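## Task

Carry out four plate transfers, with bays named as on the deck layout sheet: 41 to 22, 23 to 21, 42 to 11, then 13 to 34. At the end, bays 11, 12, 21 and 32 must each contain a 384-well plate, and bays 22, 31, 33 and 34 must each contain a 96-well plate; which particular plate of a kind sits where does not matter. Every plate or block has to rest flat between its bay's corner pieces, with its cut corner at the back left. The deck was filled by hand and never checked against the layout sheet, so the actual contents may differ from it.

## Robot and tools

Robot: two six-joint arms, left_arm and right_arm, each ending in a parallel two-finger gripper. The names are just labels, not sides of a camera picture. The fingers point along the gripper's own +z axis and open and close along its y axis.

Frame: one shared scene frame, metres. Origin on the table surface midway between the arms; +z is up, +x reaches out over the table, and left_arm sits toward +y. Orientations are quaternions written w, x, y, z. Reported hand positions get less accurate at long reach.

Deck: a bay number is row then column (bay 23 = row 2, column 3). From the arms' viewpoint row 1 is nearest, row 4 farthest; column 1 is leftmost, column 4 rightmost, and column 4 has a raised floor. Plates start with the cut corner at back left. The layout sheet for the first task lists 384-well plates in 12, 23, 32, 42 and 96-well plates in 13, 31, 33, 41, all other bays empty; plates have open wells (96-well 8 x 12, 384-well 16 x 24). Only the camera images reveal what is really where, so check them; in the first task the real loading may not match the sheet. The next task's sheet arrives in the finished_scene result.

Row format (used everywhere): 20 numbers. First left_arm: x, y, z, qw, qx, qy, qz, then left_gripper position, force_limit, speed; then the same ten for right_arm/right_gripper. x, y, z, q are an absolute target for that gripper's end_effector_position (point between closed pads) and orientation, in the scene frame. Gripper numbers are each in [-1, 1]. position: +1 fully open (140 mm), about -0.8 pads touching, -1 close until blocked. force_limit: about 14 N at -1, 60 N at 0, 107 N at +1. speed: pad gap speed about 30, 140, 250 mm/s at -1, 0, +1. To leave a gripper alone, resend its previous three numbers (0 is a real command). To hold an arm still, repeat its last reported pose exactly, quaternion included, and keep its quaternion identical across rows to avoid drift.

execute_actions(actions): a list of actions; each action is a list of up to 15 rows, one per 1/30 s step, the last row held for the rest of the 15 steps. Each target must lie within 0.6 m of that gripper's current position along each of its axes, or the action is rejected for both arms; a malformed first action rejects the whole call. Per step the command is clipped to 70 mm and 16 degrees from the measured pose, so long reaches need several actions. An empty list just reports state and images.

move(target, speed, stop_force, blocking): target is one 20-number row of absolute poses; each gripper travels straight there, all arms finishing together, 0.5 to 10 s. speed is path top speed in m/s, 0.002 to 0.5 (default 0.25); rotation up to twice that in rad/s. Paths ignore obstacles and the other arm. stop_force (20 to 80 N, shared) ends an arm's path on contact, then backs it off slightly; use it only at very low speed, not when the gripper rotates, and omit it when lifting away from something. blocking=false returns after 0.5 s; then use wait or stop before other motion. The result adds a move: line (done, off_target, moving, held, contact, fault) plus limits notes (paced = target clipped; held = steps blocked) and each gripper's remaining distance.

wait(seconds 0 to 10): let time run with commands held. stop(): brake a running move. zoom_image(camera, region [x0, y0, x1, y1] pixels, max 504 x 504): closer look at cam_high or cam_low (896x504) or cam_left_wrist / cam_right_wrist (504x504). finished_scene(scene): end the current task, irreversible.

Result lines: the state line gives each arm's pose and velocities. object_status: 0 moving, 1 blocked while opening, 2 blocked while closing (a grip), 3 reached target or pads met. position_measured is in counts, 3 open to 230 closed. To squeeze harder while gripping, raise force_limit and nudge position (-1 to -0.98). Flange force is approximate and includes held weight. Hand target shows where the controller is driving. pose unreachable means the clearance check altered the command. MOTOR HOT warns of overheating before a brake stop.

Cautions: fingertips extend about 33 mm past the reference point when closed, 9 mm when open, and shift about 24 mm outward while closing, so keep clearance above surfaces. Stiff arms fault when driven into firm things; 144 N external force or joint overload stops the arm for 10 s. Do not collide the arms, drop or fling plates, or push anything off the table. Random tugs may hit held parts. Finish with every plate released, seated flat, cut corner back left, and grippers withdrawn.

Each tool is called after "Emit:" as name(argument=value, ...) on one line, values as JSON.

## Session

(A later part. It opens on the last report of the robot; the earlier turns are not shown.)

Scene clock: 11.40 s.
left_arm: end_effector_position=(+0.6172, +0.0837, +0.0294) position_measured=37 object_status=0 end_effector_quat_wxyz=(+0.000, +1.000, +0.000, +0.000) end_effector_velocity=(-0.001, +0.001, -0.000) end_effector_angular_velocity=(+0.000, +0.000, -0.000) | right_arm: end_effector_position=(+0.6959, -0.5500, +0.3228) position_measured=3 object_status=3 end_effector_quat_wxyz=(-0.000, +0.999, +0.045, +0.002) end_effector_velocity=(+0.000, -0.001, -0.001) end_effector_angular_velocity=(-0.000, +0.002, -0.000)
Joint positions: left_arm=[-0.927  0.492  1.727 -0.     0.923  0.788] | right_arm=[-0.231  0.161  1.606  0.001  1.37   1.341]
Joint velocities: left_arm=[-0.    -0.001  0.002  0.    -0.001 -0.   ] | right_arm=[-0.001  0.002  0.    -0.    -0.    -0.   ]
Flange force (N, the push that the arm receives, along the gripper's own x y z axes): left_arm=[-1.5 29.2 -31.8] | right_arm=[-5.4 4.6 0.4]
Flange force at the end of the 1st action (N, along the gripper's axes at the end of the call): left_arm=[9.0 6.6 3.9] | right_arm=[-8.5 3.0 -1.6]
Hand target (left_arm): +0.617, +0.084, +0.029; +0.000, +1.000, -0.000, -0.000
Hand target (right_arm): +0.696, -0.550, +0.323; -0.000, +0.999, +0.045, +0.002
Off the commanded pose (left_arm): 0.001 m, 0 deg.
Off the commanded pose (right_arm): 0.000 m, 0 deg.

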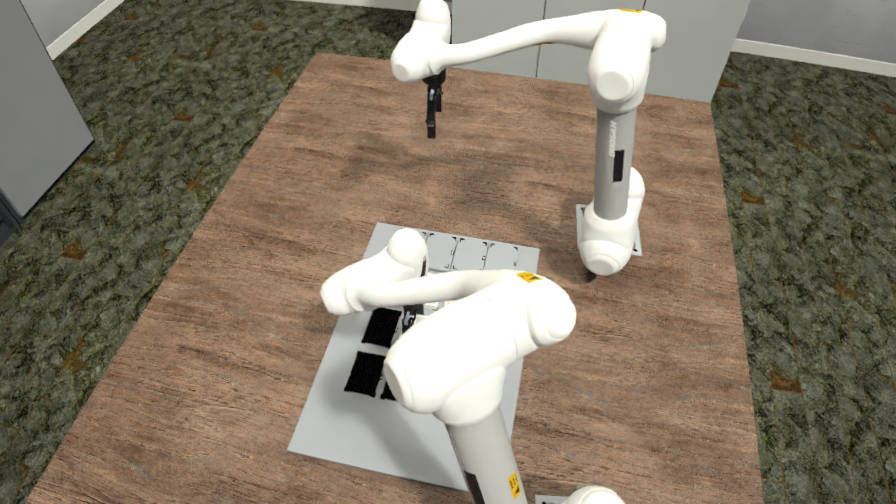

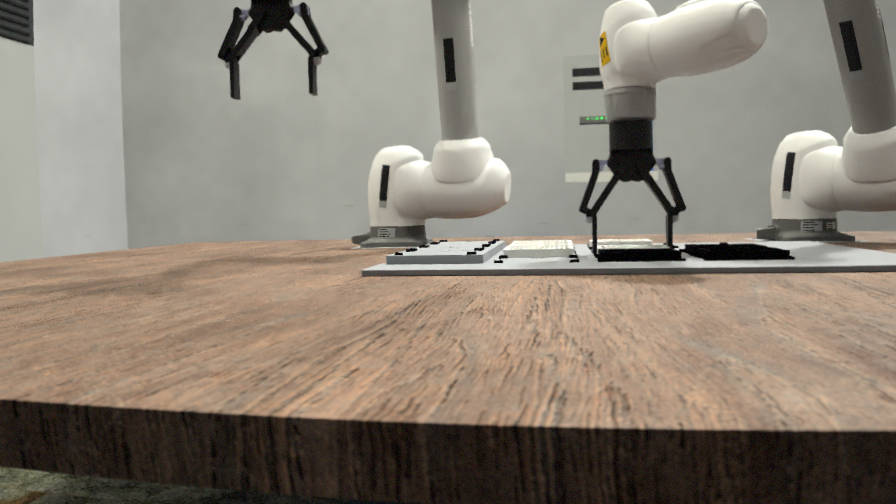

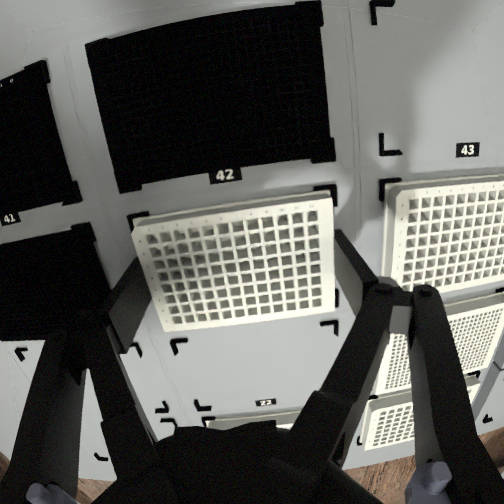

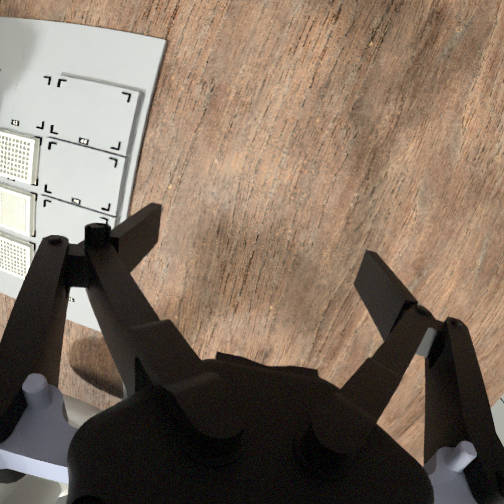

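Emit:
execute_actions(actions=[[[0.617,0.0825,0.030,0,1,0,0,-1,-0.3,-0.7,0.6959,-0.55,0.3228,0,0.999,0.045,0.002,1,0,0]]])

Scene clock: 12.20 s.
left_arm: end_effector_position=(+0.6170, +0.0826, +0.0299) position_measured=38 object_status=2 end_effector_quat_wxyz=(-0.000, +1.000, +0.000, -0.000) end_effector_velocity=(+0.000, -0.001, +0.001) end_effector_angular_velocity=(-0.001, -0.001, +0.000) | right_arm: end_effector_position=(+0.6959, -0.5500, +0.3228) position_measured=3 object_status=3 end_effector_quat_wxyz=(-0.000, +0.999, +0.045, +0.002) end_effector_velocity=(-0.001, -0.000, -0.001) end_effector_angular_velocity=(-0.000, +0.002, -0.001)
Joint positions: left_arm=[-0.928  0.492  1.724  0.     0.925  0.787] | right_arm=[-0.231  0.161  1.606  0.001  1.37   1.341]
Joint velocities: left_arm=[-0.    -0.001 -0.     0.    -0.001 -0.001] | right_arm=[-0.     0.     0.001 -0.     0.     0.001]
Flange force (N, the push that the arm receives, along the gripper's own x y z axes): left_arm=[7.2 -0.3 -15.1] | right_arm=[-12.0 4.9 1.5]
Hand target (left_arm): +0.617, +0.082, +0.030; +0.000, +1.000, +0.000, +0.000
Hand target (right_arm): +0.696, -0.550, +0.323; -0.000, +0.999, +0.045, +0.002
Off the commanded pose (left_arm): 0.000 m, 0 deg.
Off the commanded pose (right_arm): 0.000 m, 0 deg.

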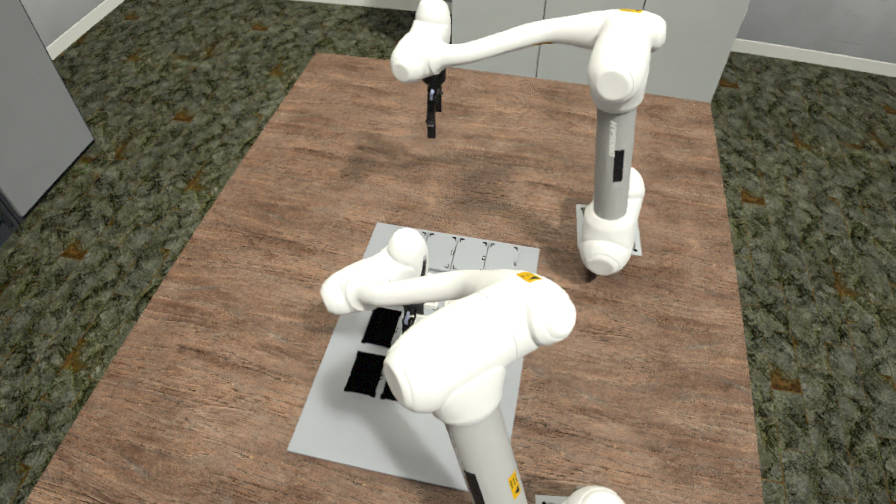

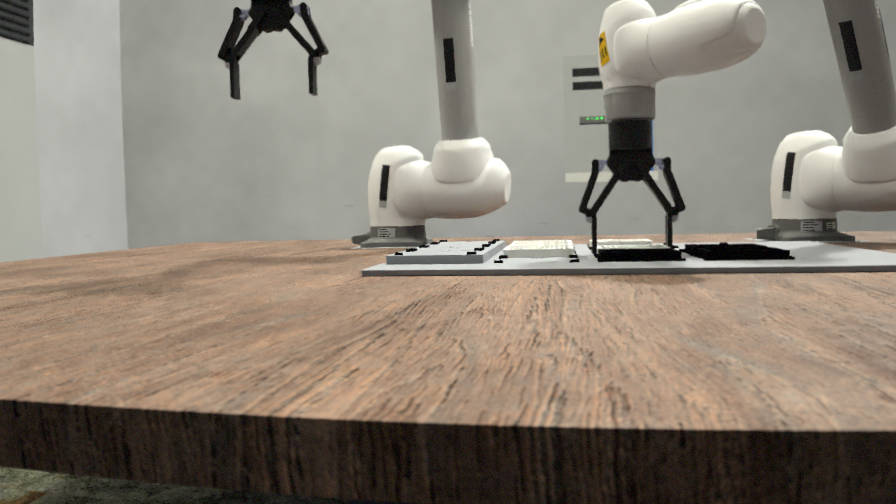

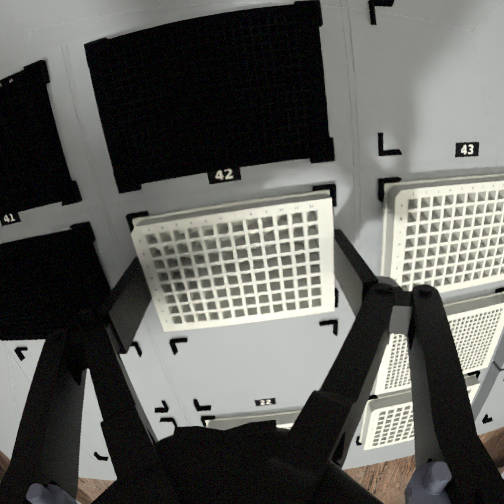

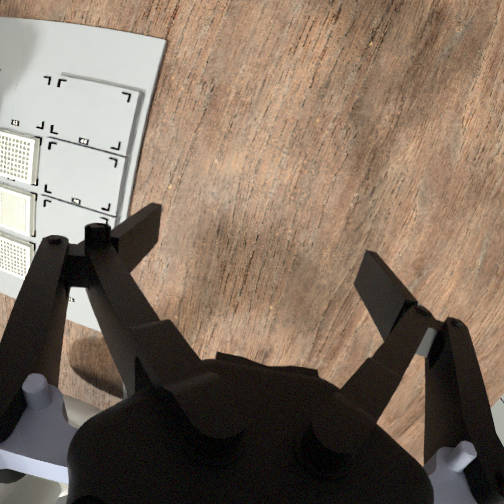

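Emit:
move(target=[0.617,0.0825,0.038,0,1,0,0,-1,-0.3,-0.7,0.6959,-0.55,0.3228,0,0.999,0.045,0.002,1,0,0], speed=0.03)

Emit:
zoom_image(camera="cam_left_wrist", region=[90, 130, 390, 370])

Emit:
move(target=[0.512,0.0825,0.038,0,1,0,0,-1,-0.3,-0.7,0.6959,-0.55,0.3228,0,0.999,0.045,0.002,1,0,0], speed=0.15)

Emit:
zoom_image(camera="cam_left_wrist", region=[90, 130, 390, 370])

Scene clock: 13.37 s.
left_arm: end_effector_position=(+0.6170, +0.0825, +0.0380) position_measured=38 object_status=2 end_effector_quat_wxyz=(+0.000, +1.000, -0.000, +0.000) end_effector_velocity=(+0.000, -0.001, +0.000) end_effector_angular_velocity=(-0.001, -0.002, -0.000) | right_arm: end_effector_position=(+0.6959, -0.5500, +0.3228) position_measured=3 object_status=3 end_effector_quat_wxyz=(-0.000, +0.999, +0.045, +0.002) end_effector_velocity=(+0.000, +0.000, +0.000) end_effector_angular_velocity=(+0.001, -0.001, +0.000)
Joint positions: left_arm=[-0.928  0.484  1.719 -0.     0.938  0.787] | right_arm=[-0.231  0.161  1.606  0.001  1.37   1.341]
Joint velocities: left_arm=[-0.    -0.    -0.     0.    -0.002 -0.   ] | right_arm=[-0.     0.    -0.001  0.001  0.    -0.   ]
Flange force (N, the push that the arm receives, along the gripper's own x y z axes): left_arm=[4.0 0.7 2.7] | right_arm=[-9.8 4.4 -0.8]
Hand target (left_arm): +0.617, +0.083, +0.038; -0.000, +1.000, +0.000, +0.000
Hand target (right_arm): +0.696, -0.550, +0.323; -0.000, +0.999, +0.045, +0.002
Off the commanded pose (left_arm): 0.000 m, 0 deg.
Off the commanded pose (right_arm): 0.000 m, 0 deg.
move: done

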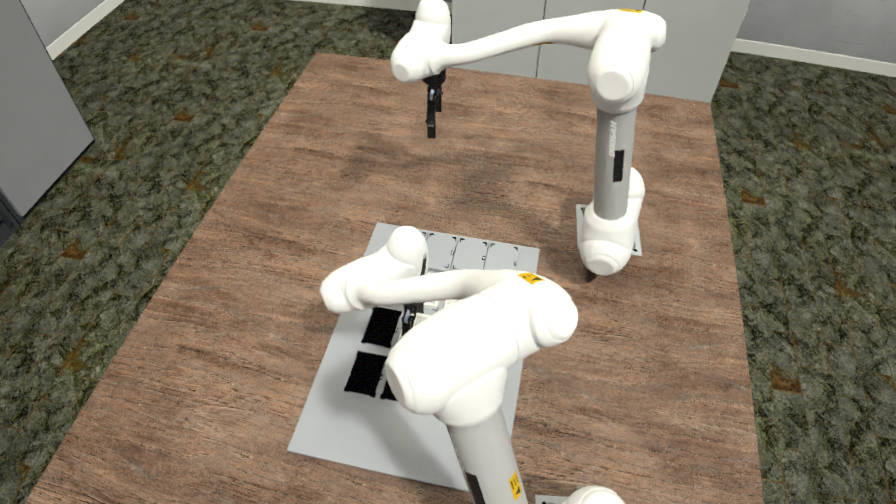

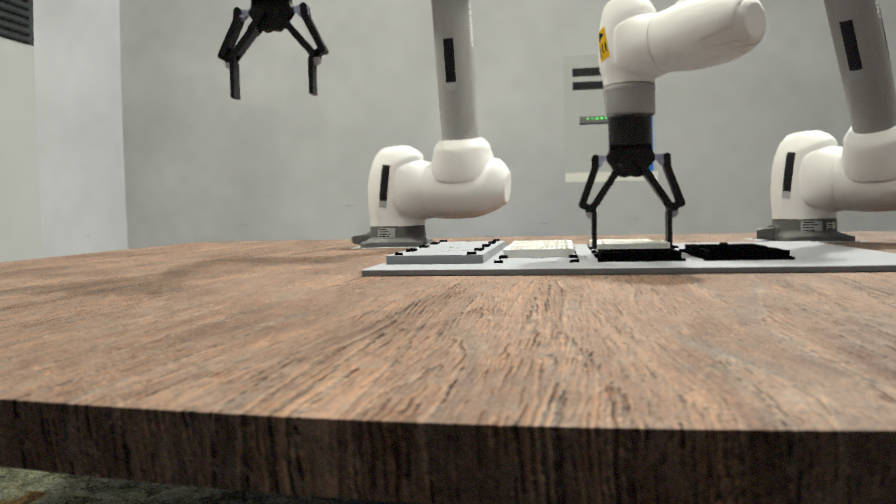

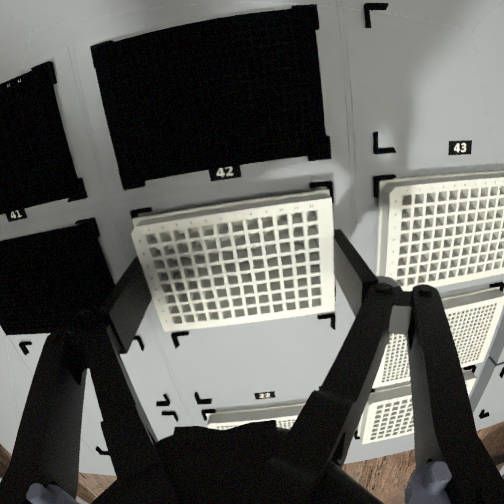

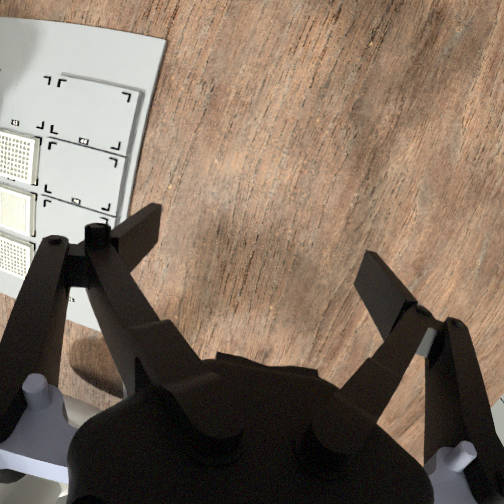

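Region (90, 130, 390, 370) of cam_left_wrist's 504x504 image, scaled by 1.680, with more detail than that image has; it fills the top 403 rows of this view, and the rest is white.

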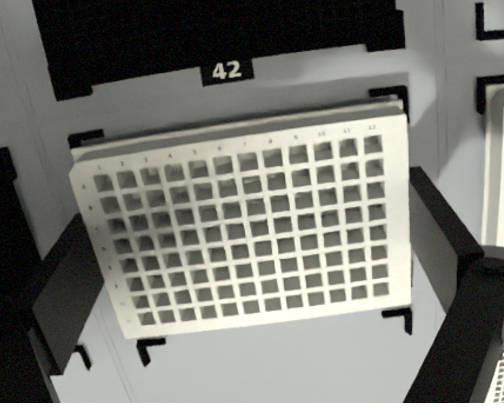

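Scene clock: 14.37 s.
left_arm: end_effector_position=(+0.5120, +0.0824, +0.0380) position_measured=38 object_status=2 end_effector_quat_wxyz=(+0.000, +1.000, -0.000, -0.000) end_effector_velocity=(-0.000, +0.000, -0.000) end_effector_angular_velocity=(+0.001, -0.000, -0.001) | right_arm: end_effector_position=(+0.6959, -0.5500, +0.3228) position_measured=3 object_status=3 end_effector_quat_wxyz=(-0.000, +0.999, +0.045, +0.002) end_effector_velocity=(-0.000, -0.000, -0.000) end_effector_angular_velocity=(+0.001, +0.000, -0.001)
Joint positions: left_arm=[-1.039  0.388  1.873 -0.     0.88   0.675] | right_arm=[-0.231  0.161  1.606  0.001  1.37   1.341]
Joint velocities: left_arm=[-0.     0.     0.     0.001  0.001 -0.   ] | right_arm=[-0.001 -0.     0.001  0.001 -0.     0.   ]
Flange force (N, the push that the arm receives, along the gripper's own x y z axes): left_arm=[-4.2 2.6 -1.4] | right_arm=[-11.1 2.9 1.3]
Hand target (left_arm): +0.512, +0.082, +0.038; +0.000, +1.000, -0.000, -0.000
Hand target (right_arm): +0.696, -0.550, +0.323; -0.000, +0.999, +0.045, +0.002
Off the commanded pose (left_arm): 0.000 m, 0 deg.
Off the commanded pose (right_arm): 0.000 m, 0 deg.
move: done

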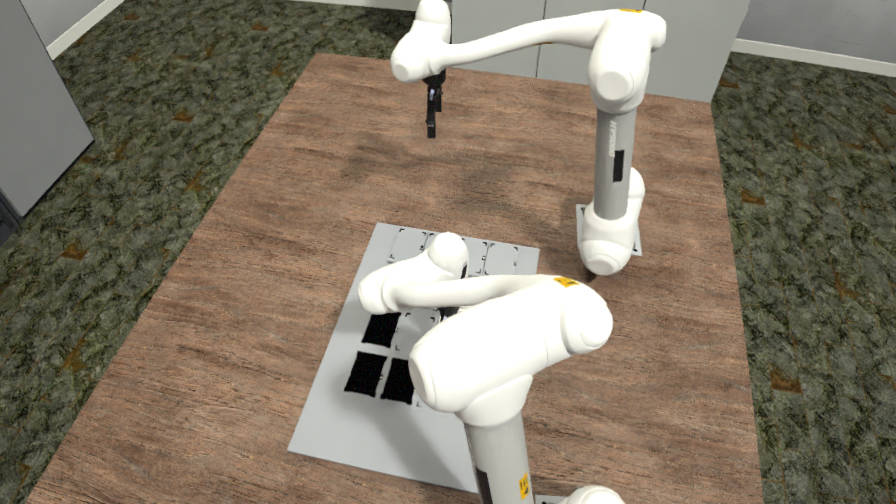

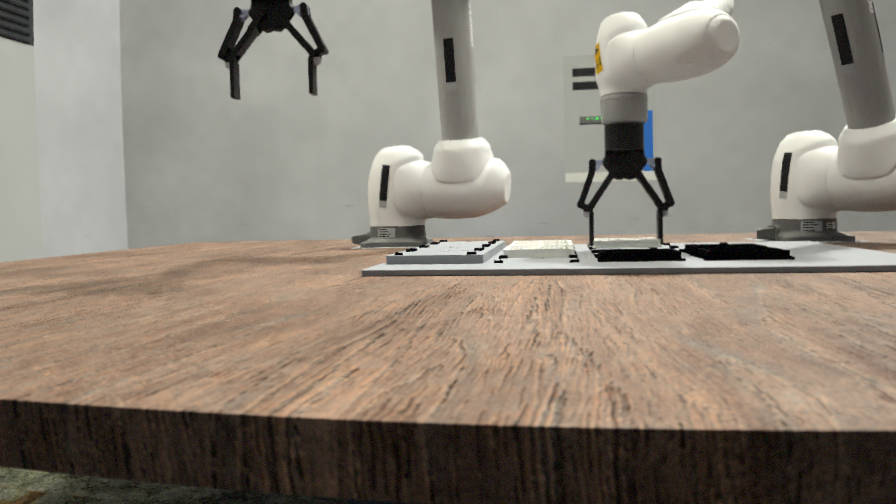

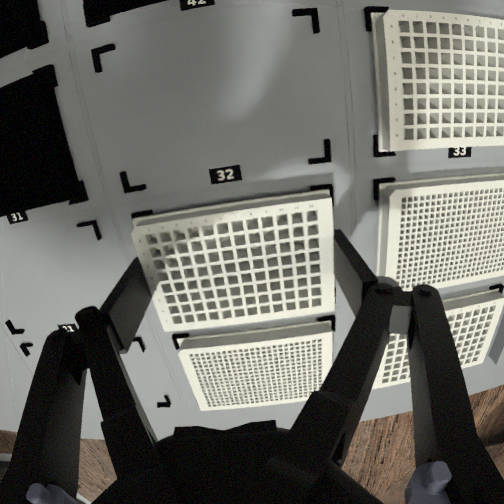

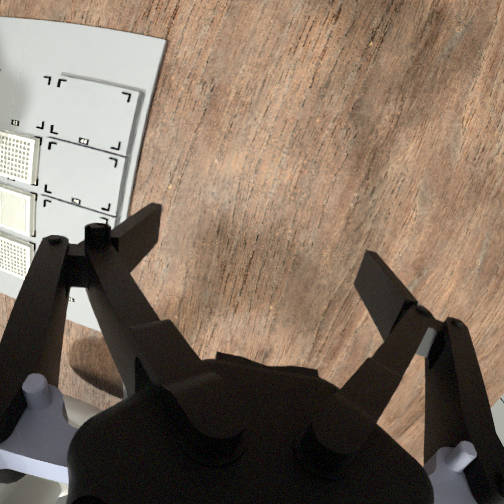

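Region (90, 130, 390, 370) of cam_left_wrist's 504x504 image, scaled by 1.680, with more detail than that image has; it fills the top 403 rows of this view, and the rest is white.

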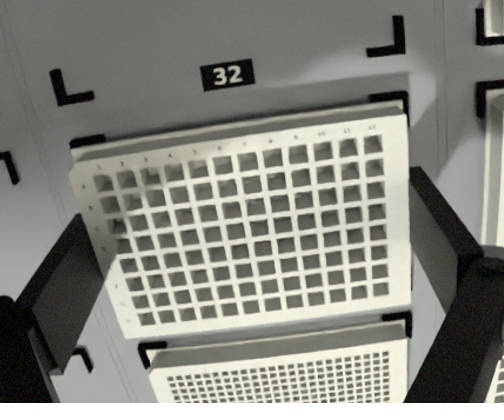

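Emit:
move(target=[0.510,0.0823,0.038,0,1,0,0,-1,-0.3,-0.7,0.6959,-0.55,0.3228,0,0.999,0.045,0.002,1,0,0], speed=0.05)

Emit:
zoom_image(camera="cam_left_wrist", region=[90, 130, 390, 370])

Scene clock: 15.30 s.
left_arm: end_effector_position=(+0.5100, +0.0823, +0.0380) position_measured=38 object_status=2 end_effector_quat_wxyz=(+0.000, +1.000, +0.000, +0.000) end_effector_velocity=(-0.000, -0.001, +0.000) end_effector_angular_velocity=(-0.001, -0.000, -0.000) | right_arm: end_effector_position=(+0.6959, -0.5500, +0.3228) position_measured=3 object_status=3 end_effector_quat_wxyz=(-0.000, +0.999, +0.045, +0.002) end_effector_velocity=(-0.000, -0.000, -0.000) end_effector_angular_velocity=(-0.000, -0.000, +0.001)
Joint positions: left_arm=[-1.042  0.386  1.876 -0.     0.88   0.673] | right_arm=[-0.231  0.161  1.606  0.001  1.37   1.341]
Joint velocities: left_arm=[-0.001 -0.     0.    -0.001 -0.001 -0.   ] | right_arm=[ 0.    -0.     0.    -0.    -0.    -0.001]
Flange force (N, the push that the arm receives, along the gripper's own x y z axes): left_arm=[6.9 4.1 -0.5] | right_arm=[-11.2 3.3 -1.1]
Hand target (left_arm): +0.510, +0.082, +0.038; +0.000, +1.000, -0.000, -0.000
Hand target (right_arm): +0.696, -0.550, +0.323; -0.000, +0.999, +0.045, +0.002
Off the commanded pose (left_arm): 0.000 m, 0 deg.
Off the commanded pose (right_arm): 0.000 m, 0 deg.
move: done

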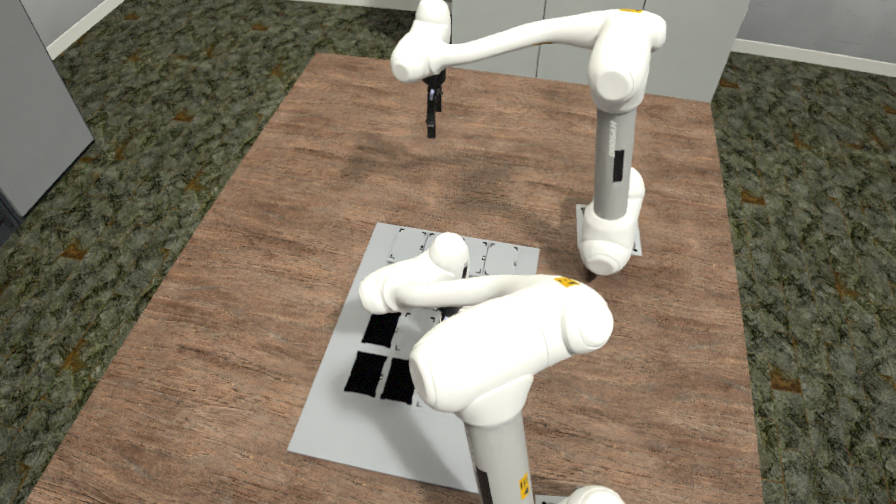

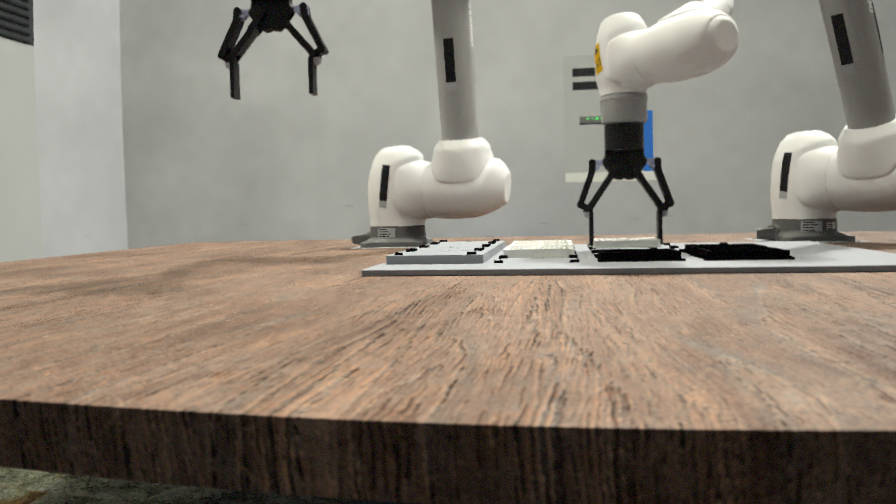

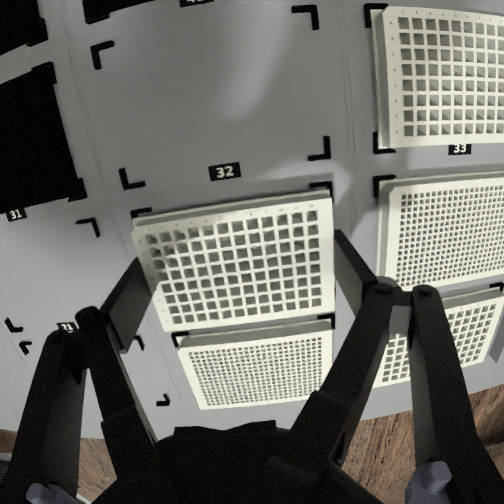

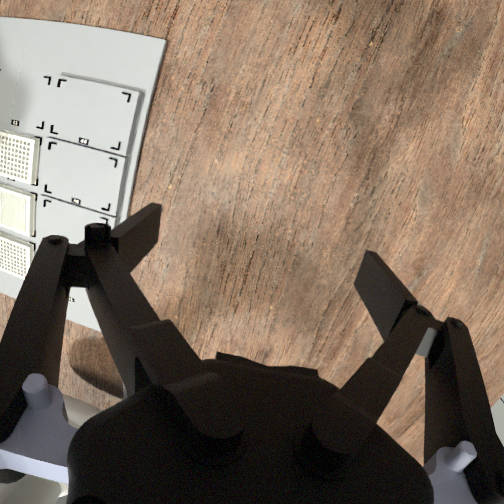

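Region (90, 130, 390, 370) of cam_left_wrist's 504x504 image, scaled by 1.680, with more detail than that image has; it fills the top 403 rows of this view, and the rest is white.

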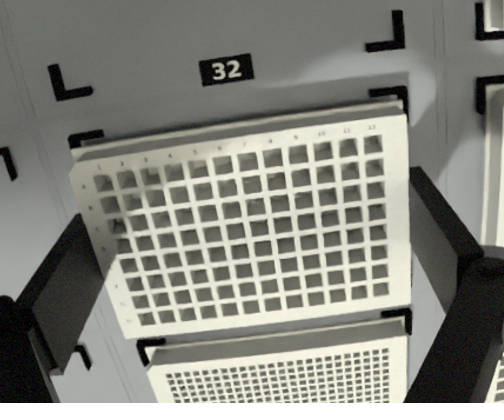

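Matches. Lower.

Emit:
move(target=[0.510,0.0825,0.0303,0,1,0,0,-1,-0.3,-0.7,0.6959,-0.55,0.3228,0,0.999,0.045,0.002,1,0,0], speed=0.015, stop_force=25)

Emit:
zoom_image(camera="cam_left_wrist", region=[90, 130, 390, 370])

Scene clock: 16.30 s.
left_arm: end_effector_position=(+0.5100, +0.0825, +0.0303) position_measured=38 object_status=2 end_effector_quat_wxyz=(+0.000, +1.000, -0.000, +0.000) end_effector_velocity=(-0.001, +0.000, +0.000) end_effector_angular_velocity=(+0.001, +0.000, -0.001) | right_arm: end_effector_position=(+0.6959, -0.5500, +0.3228) position_measured=3 object_status=3 end_effector_quat_wxyz=(-0.000, +0.999, +0.045, +0.002) end_effector_velocity=(-0.000, +0.000, +0.001) end_effector_angular_velocity=(+0.000, -0.002, +0.000)
Joint positions: left_arm=[-1.042  0.394  1.881  0.     0.866  0.673] | right_arm=[-0.231  0.161  1.606  0.001  1.37   1.341]
Joint velocities: left_arm=[-0.001 -0.001  0.     0.001  0.002 -0.   ] | right_arm=[ 0.    -0.002  0.     0.    -0.     0.   ]
Flange force (N, the push that the arm receives, along the gripper's own x y z axes): left_arm=[2.2 2.6 -1.5] | right_arm=[-12.4 0.7 0.4]
Hand target (left_arm): +0.510, +0.082, +0.030; +0.000, +1.000, -0.000, -0.000
Hand target (right_arm): +0.696, -0.550, +0.323; -0.000, +0.999, +0.045, +0.002
Off the commanded pose (left_arm): 0.000 m, 0 deg.
Off the commanded pose (right_arm): 0.000 m, 0 deg.
move: done

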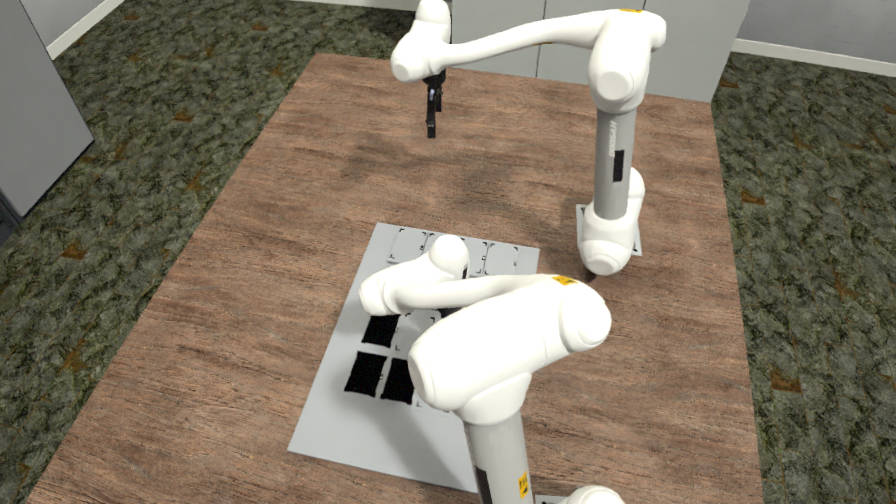

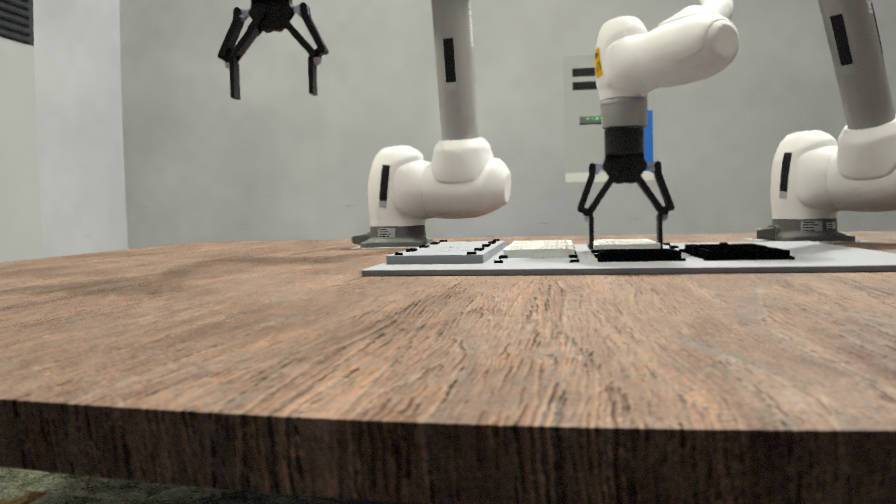

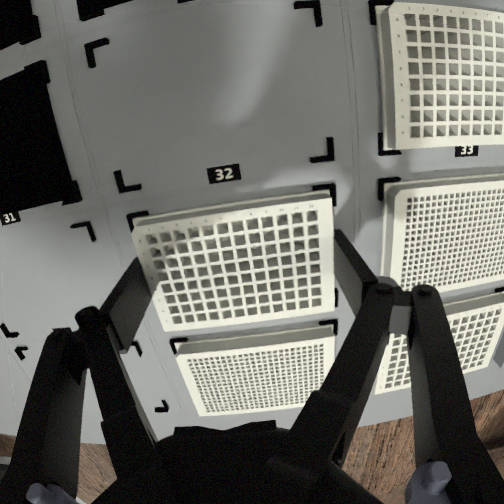

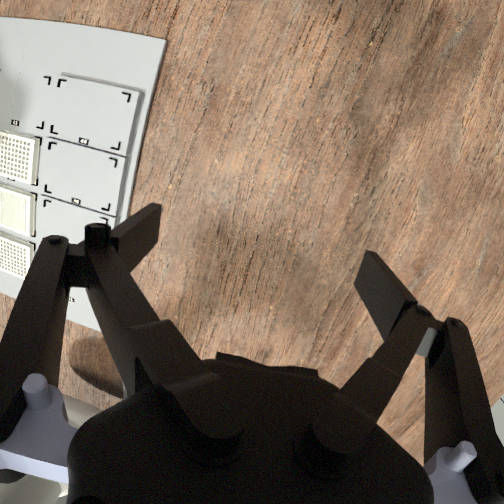

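Region (90, 130, 390, 370) of cam_left_wrist's 504x504 image, scaled by 1.680, with more detail than that image has; it fills the top 403 rows of this view, and the rest is white.

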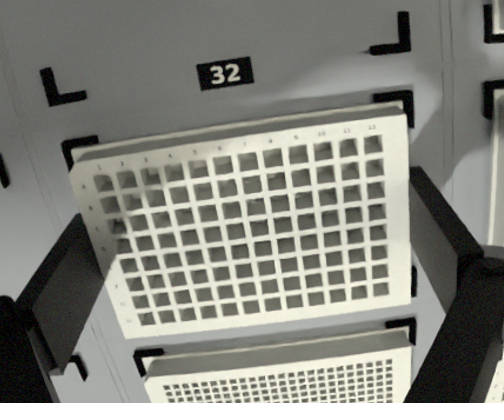

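Emit:
execute_actions(actions=[[[0.510,0.0825,0.0298,0,1,0,0,1,0,0,0.6959,-0.55,0.3228,0,0.999,0.045,0.002,1,0,0],[0.510,0.0825,0.0298,0,1,0,0,1,0,0,0.6959,-0.55,0.3228,0,0.999,0.045,0.002,1,0,0],[0.510,0.0825,0.0298,0,1,0,0,1,0,0,0.6959,-0.55,0.3228,0,0.999,0.045,0.002,1,0,0],[0.510,0.0825,0.0298,0,1,0,0,1,0,0,0.6959,-0.55,0.3228,0,0.999,0.045,0.002,1,0,0],[0.510,0.0825,0.0298,0,1,0,0,1,0,0,0.6959,-0.55,0.3228,0,0.999,0.045,0.002,1,0,0],[0.510,0.0825,0.0298,0,1,0,0,1,0,0,0.6959,-0.55,0.3228,0,0.999,0.045,0.002,1,0,0],[0.510,0.0825,0.033,0,1,0,0,1,0,0,0.6959,-0.55,0.3228,0,0.999,0.045,0.002,1,0,0],[0.510,0.0825,0.036,0,1,0,0,1,0,0,0.6959,-0.55,0.3228,0,0.999,0.045,0.002,1,0,0],[0.510,0.0825,0.040,0,1,0,0,1,0,0,0.6959,-0.55,0.3228,0,0.999,0.045,0.002,1,0,0]]])

Emit:
move(target=[0.724,0.0825,0.038,0,1,0,0,1,0,0,0.6959,-0.55,0.3228,0,0.999,0.045,0.002,1,0,0], speed=0.3)

Emit:
zoom_image(camera="cam_left_wrist", region=[90, 130, 390, 370])

Scene clock: 17.47 s.
left_arm: end_effector_position=(+0.5101, +0.0825, +0.0401) position_measured=3 object_status=3 end_effector_quat_wxyz=(+0.000, +1.000, +0.000, +0.000) end_effector_velocity=(+0.001, +0.000, +0.001) end_effector_angular_velocity=(-0.001, -0.001, +0.000) | right_arm: end_effector_position=(+0.6959, -0.5500, +0.3228) position_measured=3 object_status=3 end_effector_quat_wxyz=(-0.000, +0.999, +0.045, +0.002) end_effector_velocity=(-0.000, +0.000, +0.000) end_effector_angular_velocity=(-0.000, +0.000, +0.001)
Joint positions: left_arm=[-1.042  0.384  1.875  0.     0.883  0.673] | right_arm=[-0.231  0.161  1.606  0.001  1.37   1.341]
Joint velocities: left_arm=[ 0.001 -0.001 -0.    -0.    -0.001  0.001] | right_arm=[ 0.001 -0.     0.    -0.     0.    -0.   ]
Flange force (N, the push that the arm receives, along the gripper's own x y z axes): left_arm=[-1.1 -1.5 -0.8] | right_arm=[-12.5 3.7 0.9]
Hand target (left_arm): +0.510, +0.083, +0.040; -0.000, +1.000, +0.000, +0.000
Hand target (right_arm): +0.696, -0.550, +0.323; -0.000, +0.999, +0.045, +0.002
Off the commanded pose (left_arm): 0.000 m, 0 deg.
Off the commanded pose (right_arm): 0.000 m, 0 deg.

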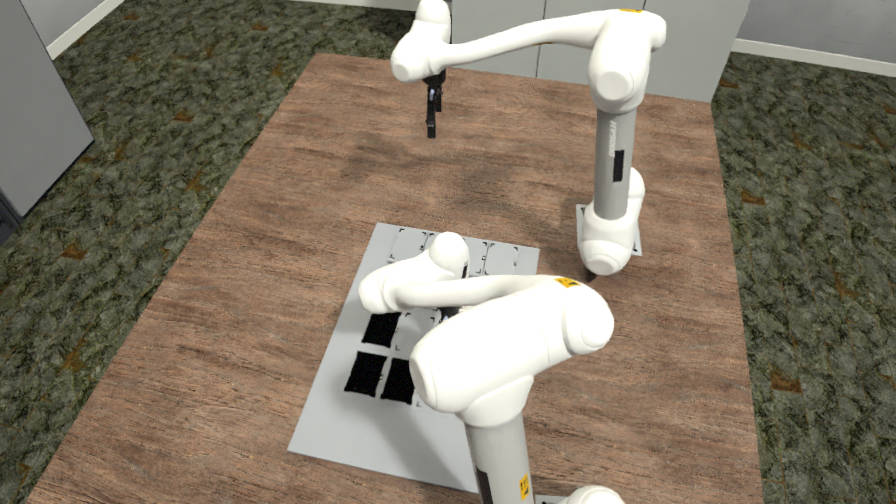

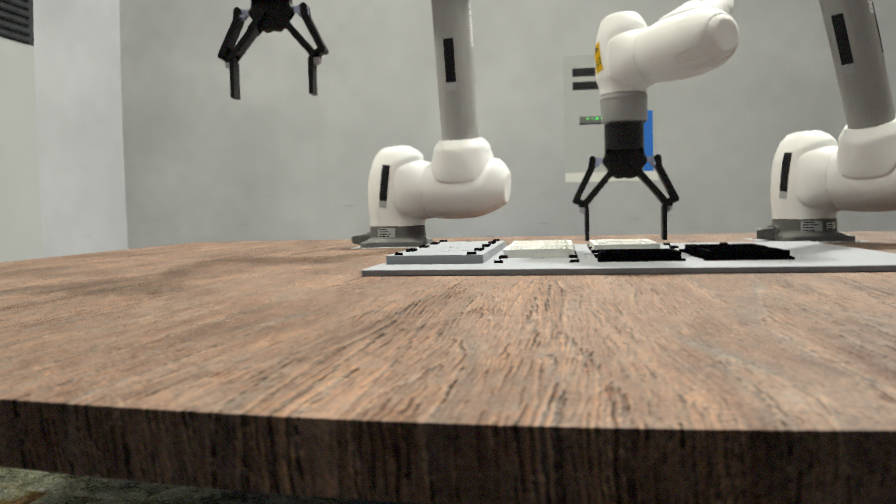

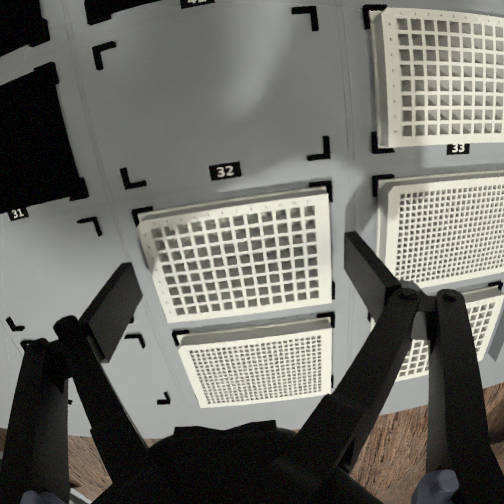

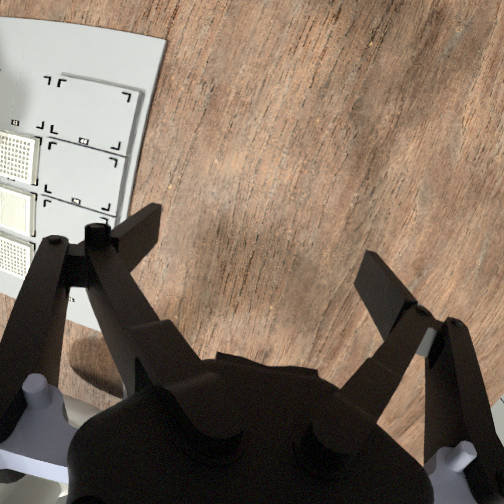

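Scene clock: 18.57 s.
left_arm: end_effector_position=(+0.7240, +0.0826, +0.0380) position_measured=3 object_status=3 end_effector_quat_wxyz=(-0.000, +1.000, +0.000, +0.000) end_effector_velocity=(-0.000, +0.000, -0.000) end_effector_angular_velocity=(+0.001, +0.001, -0.000) | right_arm: end_effector_position=(+0.6959, -0.5500, +0.3228) position_measured=3 object_status=3 end_effector_quat_wxyz=(-0.000, +0.999, +0.045, +0.002) end_effector_velocity=(+0.001, +0.000, -0.000) end_effector_angular_velocity=(+0.001, +0.000, -0.001)
Joint positions: left_arm=[-0.836  0.595  1.533  0.     1.014  0.879] | right_arm=[-0.231  0.161  1.606  0.001  1.37   1.341]
Joint velocities: left_arm=[ 0.     0.001 -0.    -0.     0.001  0.   ] | right_arm=[ 0.     0.001 -0.001  0.001 -0.     0.001]
Flange force (N, the push that the arm receives, along the gripper's own x y z axes): left_arm=[0.5 4.0 2.3] | right_arm=[-9.0 0.8 -1.4]
Hand target (left_arm): +0.724, +0.083, +0.038; -0.000, +1.000, +0.000, -0.000
Hand target (right_arm): +0.696, -0.550, +0.323; -0.000, +0.999, +0.045, +0.002
Off the commanded pose (left_arm): 0.000 m, 0 deg.
Off the commanded pose (right_arm): 0.000 m, 0 deg.
move: done

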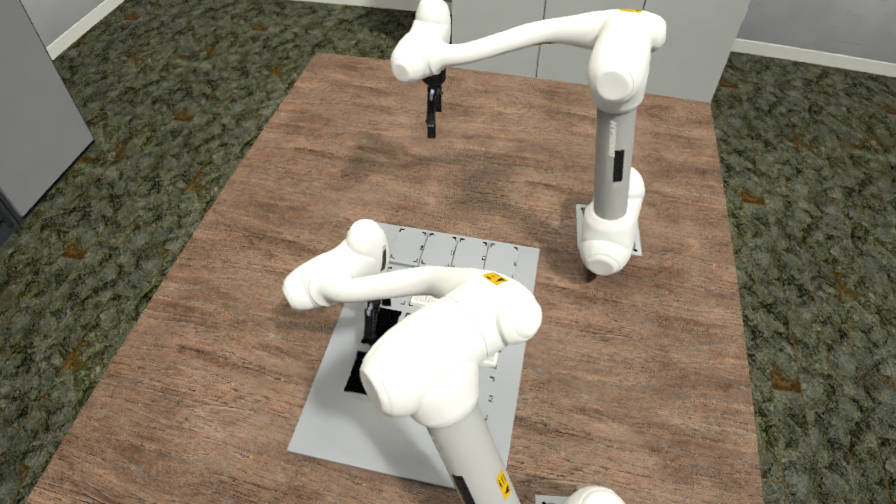

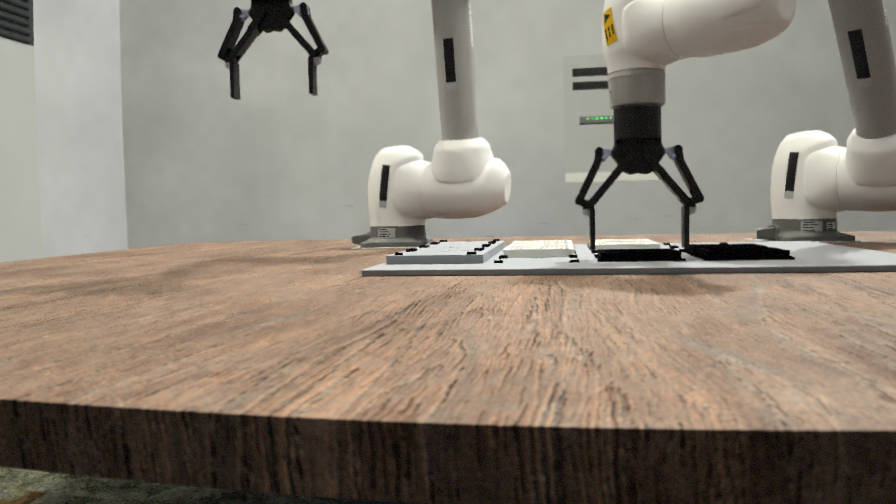

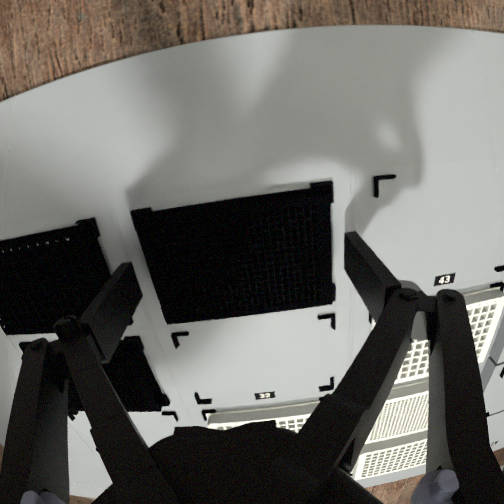

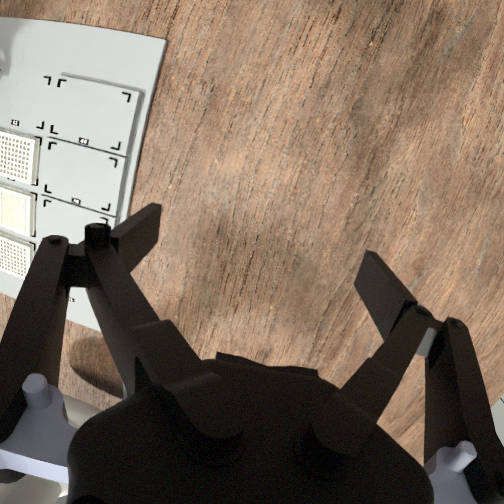

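Region (90, 130, 390, 370) of cam_left_wrist's 504x504 image, scaled by 1.680, with more detail than that image has; it fills the top 403 rows of this view, and the rest is white.

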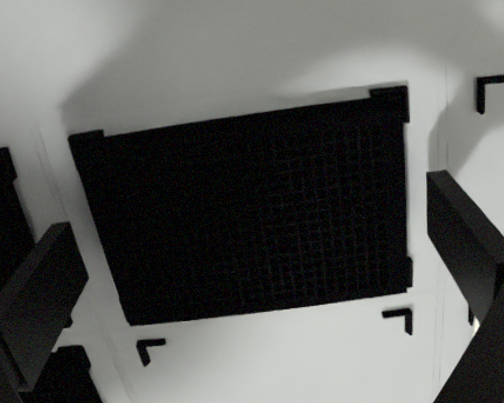

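Emit:
execute_actions(actions=[[[0.724,0.0825,0.036,0,1,0,0,1,0,0,0.6959,-0.55,0.3228,0,0.999,0.045,0.002,1,0,0],[0.724,0.0825,0.034,0,1,0,0,1,0,0,0.6959,-0.55,0.3228,0,0.999,0.045,0.002,1,0,0],[0.724,0.0825,0.0315,0,1,0,0,1,0,0,0.6959,-0.55,0.3228,0,0.999,0.045,0.002,1,0,0],[0.724,0.0825,0.0315,0,1,0,0,1,0,0,0.6959,-0.55,0.3228,0,0.999,0.045,0.002,1,0,0],[0.724,0.0825,0.0315,0,1,0,0,1,0,0,0.6959,-0.55,0.3228,0,0.999,0.045,0.002,1,0,0],[0.724,0.0825,0.0315,0,1,0,0,-1,-0.3,-0.5,0.6959,-0.55,0.3228,0,0.999,0.045,0.002,1,0,0]],[[0.724,0.0825,0.0315,0,1,0,0,-1,-0.3,-0.5,0.6959,-0.55,0.3228,0,0.999,0.045,0.002,1,0,0]]])

Scene clock: 20.00 s.
left_arm: end_effector_position=(+0.7240, +0.0825, +0.0316) position_measured=38 object_status=2 end_effector_quat_wxyz=(+0.000, +1.000, -0.000, +0.000) end_effector_velocity=(+0.001, +0.001, -0.000) end_effector_angular_velocity=(-0.001, +0.000, +0.002) | right_arm: end_effector_position=(+0.6959, -0.5500, +0.3228) position_measured=3 object_status=3 end_effector_quat_wxyz=(-0.000, +0.999, +0.045, +0.002) end_effector_velocity=(+0.000, +0.001, +0.000) end_effector_angular_velocity=(-0.000, -0.000, +0.001)
Joint positions: left_arm=[-0.836  0.6    1.537 -0.     1.004  0.879] | right_arm=[-0.231  0.161  1.606  0.001  1.37   1.341]
Joint velocities: left_arm=[ 0.001  0.     0.    -0.001 -0.    -0.   ] | right_arm=[ 0.001 -0.    -0.    -0.     0.     0.   ]
Flange force (N, the push that the arm receives, along the gripper's own x y z axes): left_arm=[-1.6 -0.6 -25.5] | right_arm=[-7.7 -1.2 0.1]
Flange force at the end of the 1st action (N, along the gripper's axes at the end of the call): left_arm=[-2.1 -1.2 -19.7] | right_arm=[-11.0 2.0 0.6]
Hand target (left_arm): +0.724, +0.082, +0.032; +0.000, +1.000, -0.000, -0.000
Hand target (right_arm): +0.696, -0.550, +0.323; -0.000, +0.999, +0.045, +0.002
Off the commanded pose (left_arm): 0.000 m, 0 deg.
Off the commanded pose (right_arm): 0.000 m, 0 deg.

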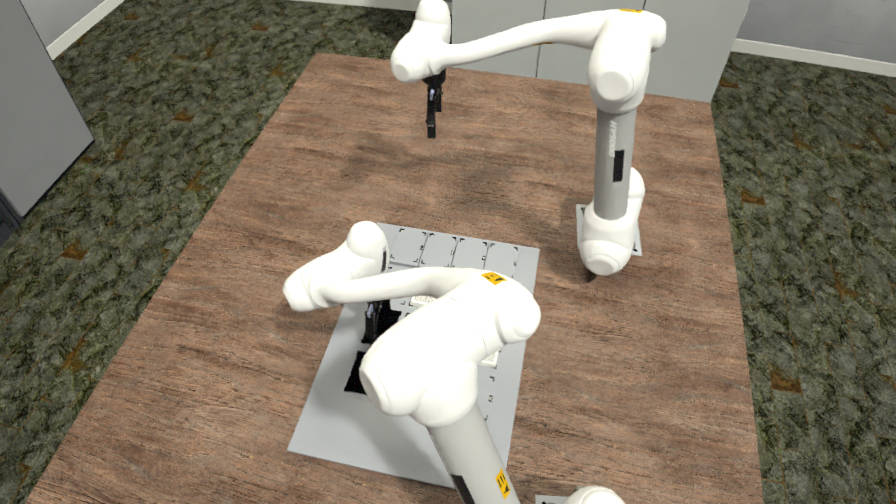

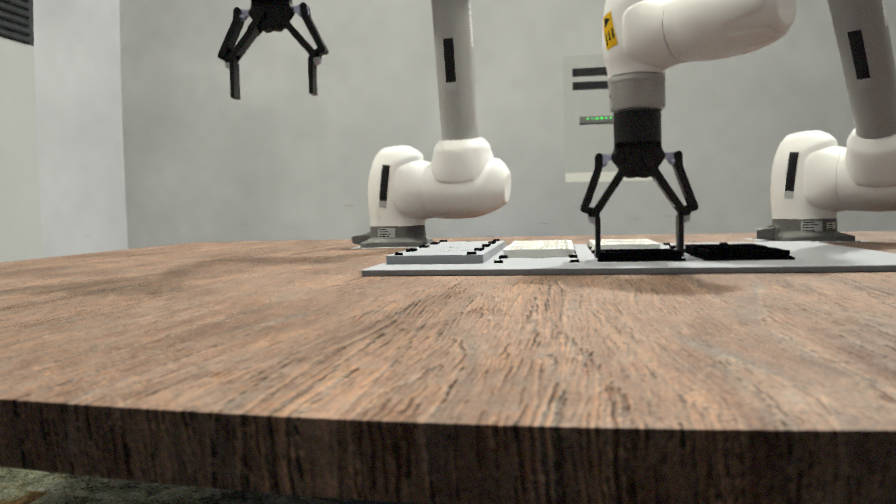

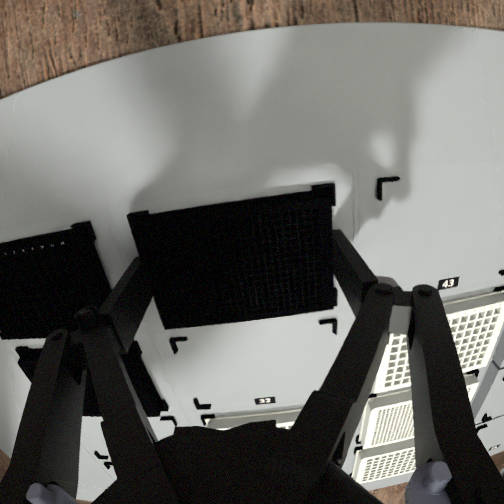

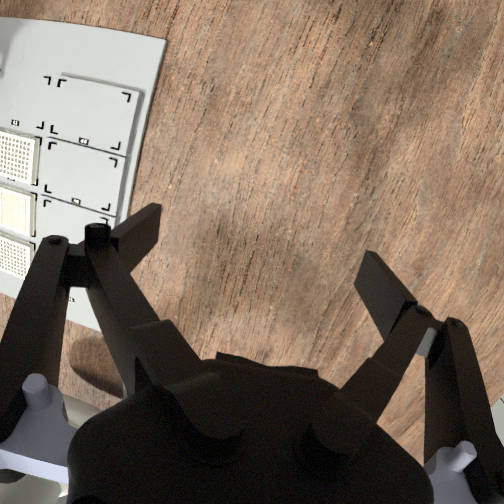

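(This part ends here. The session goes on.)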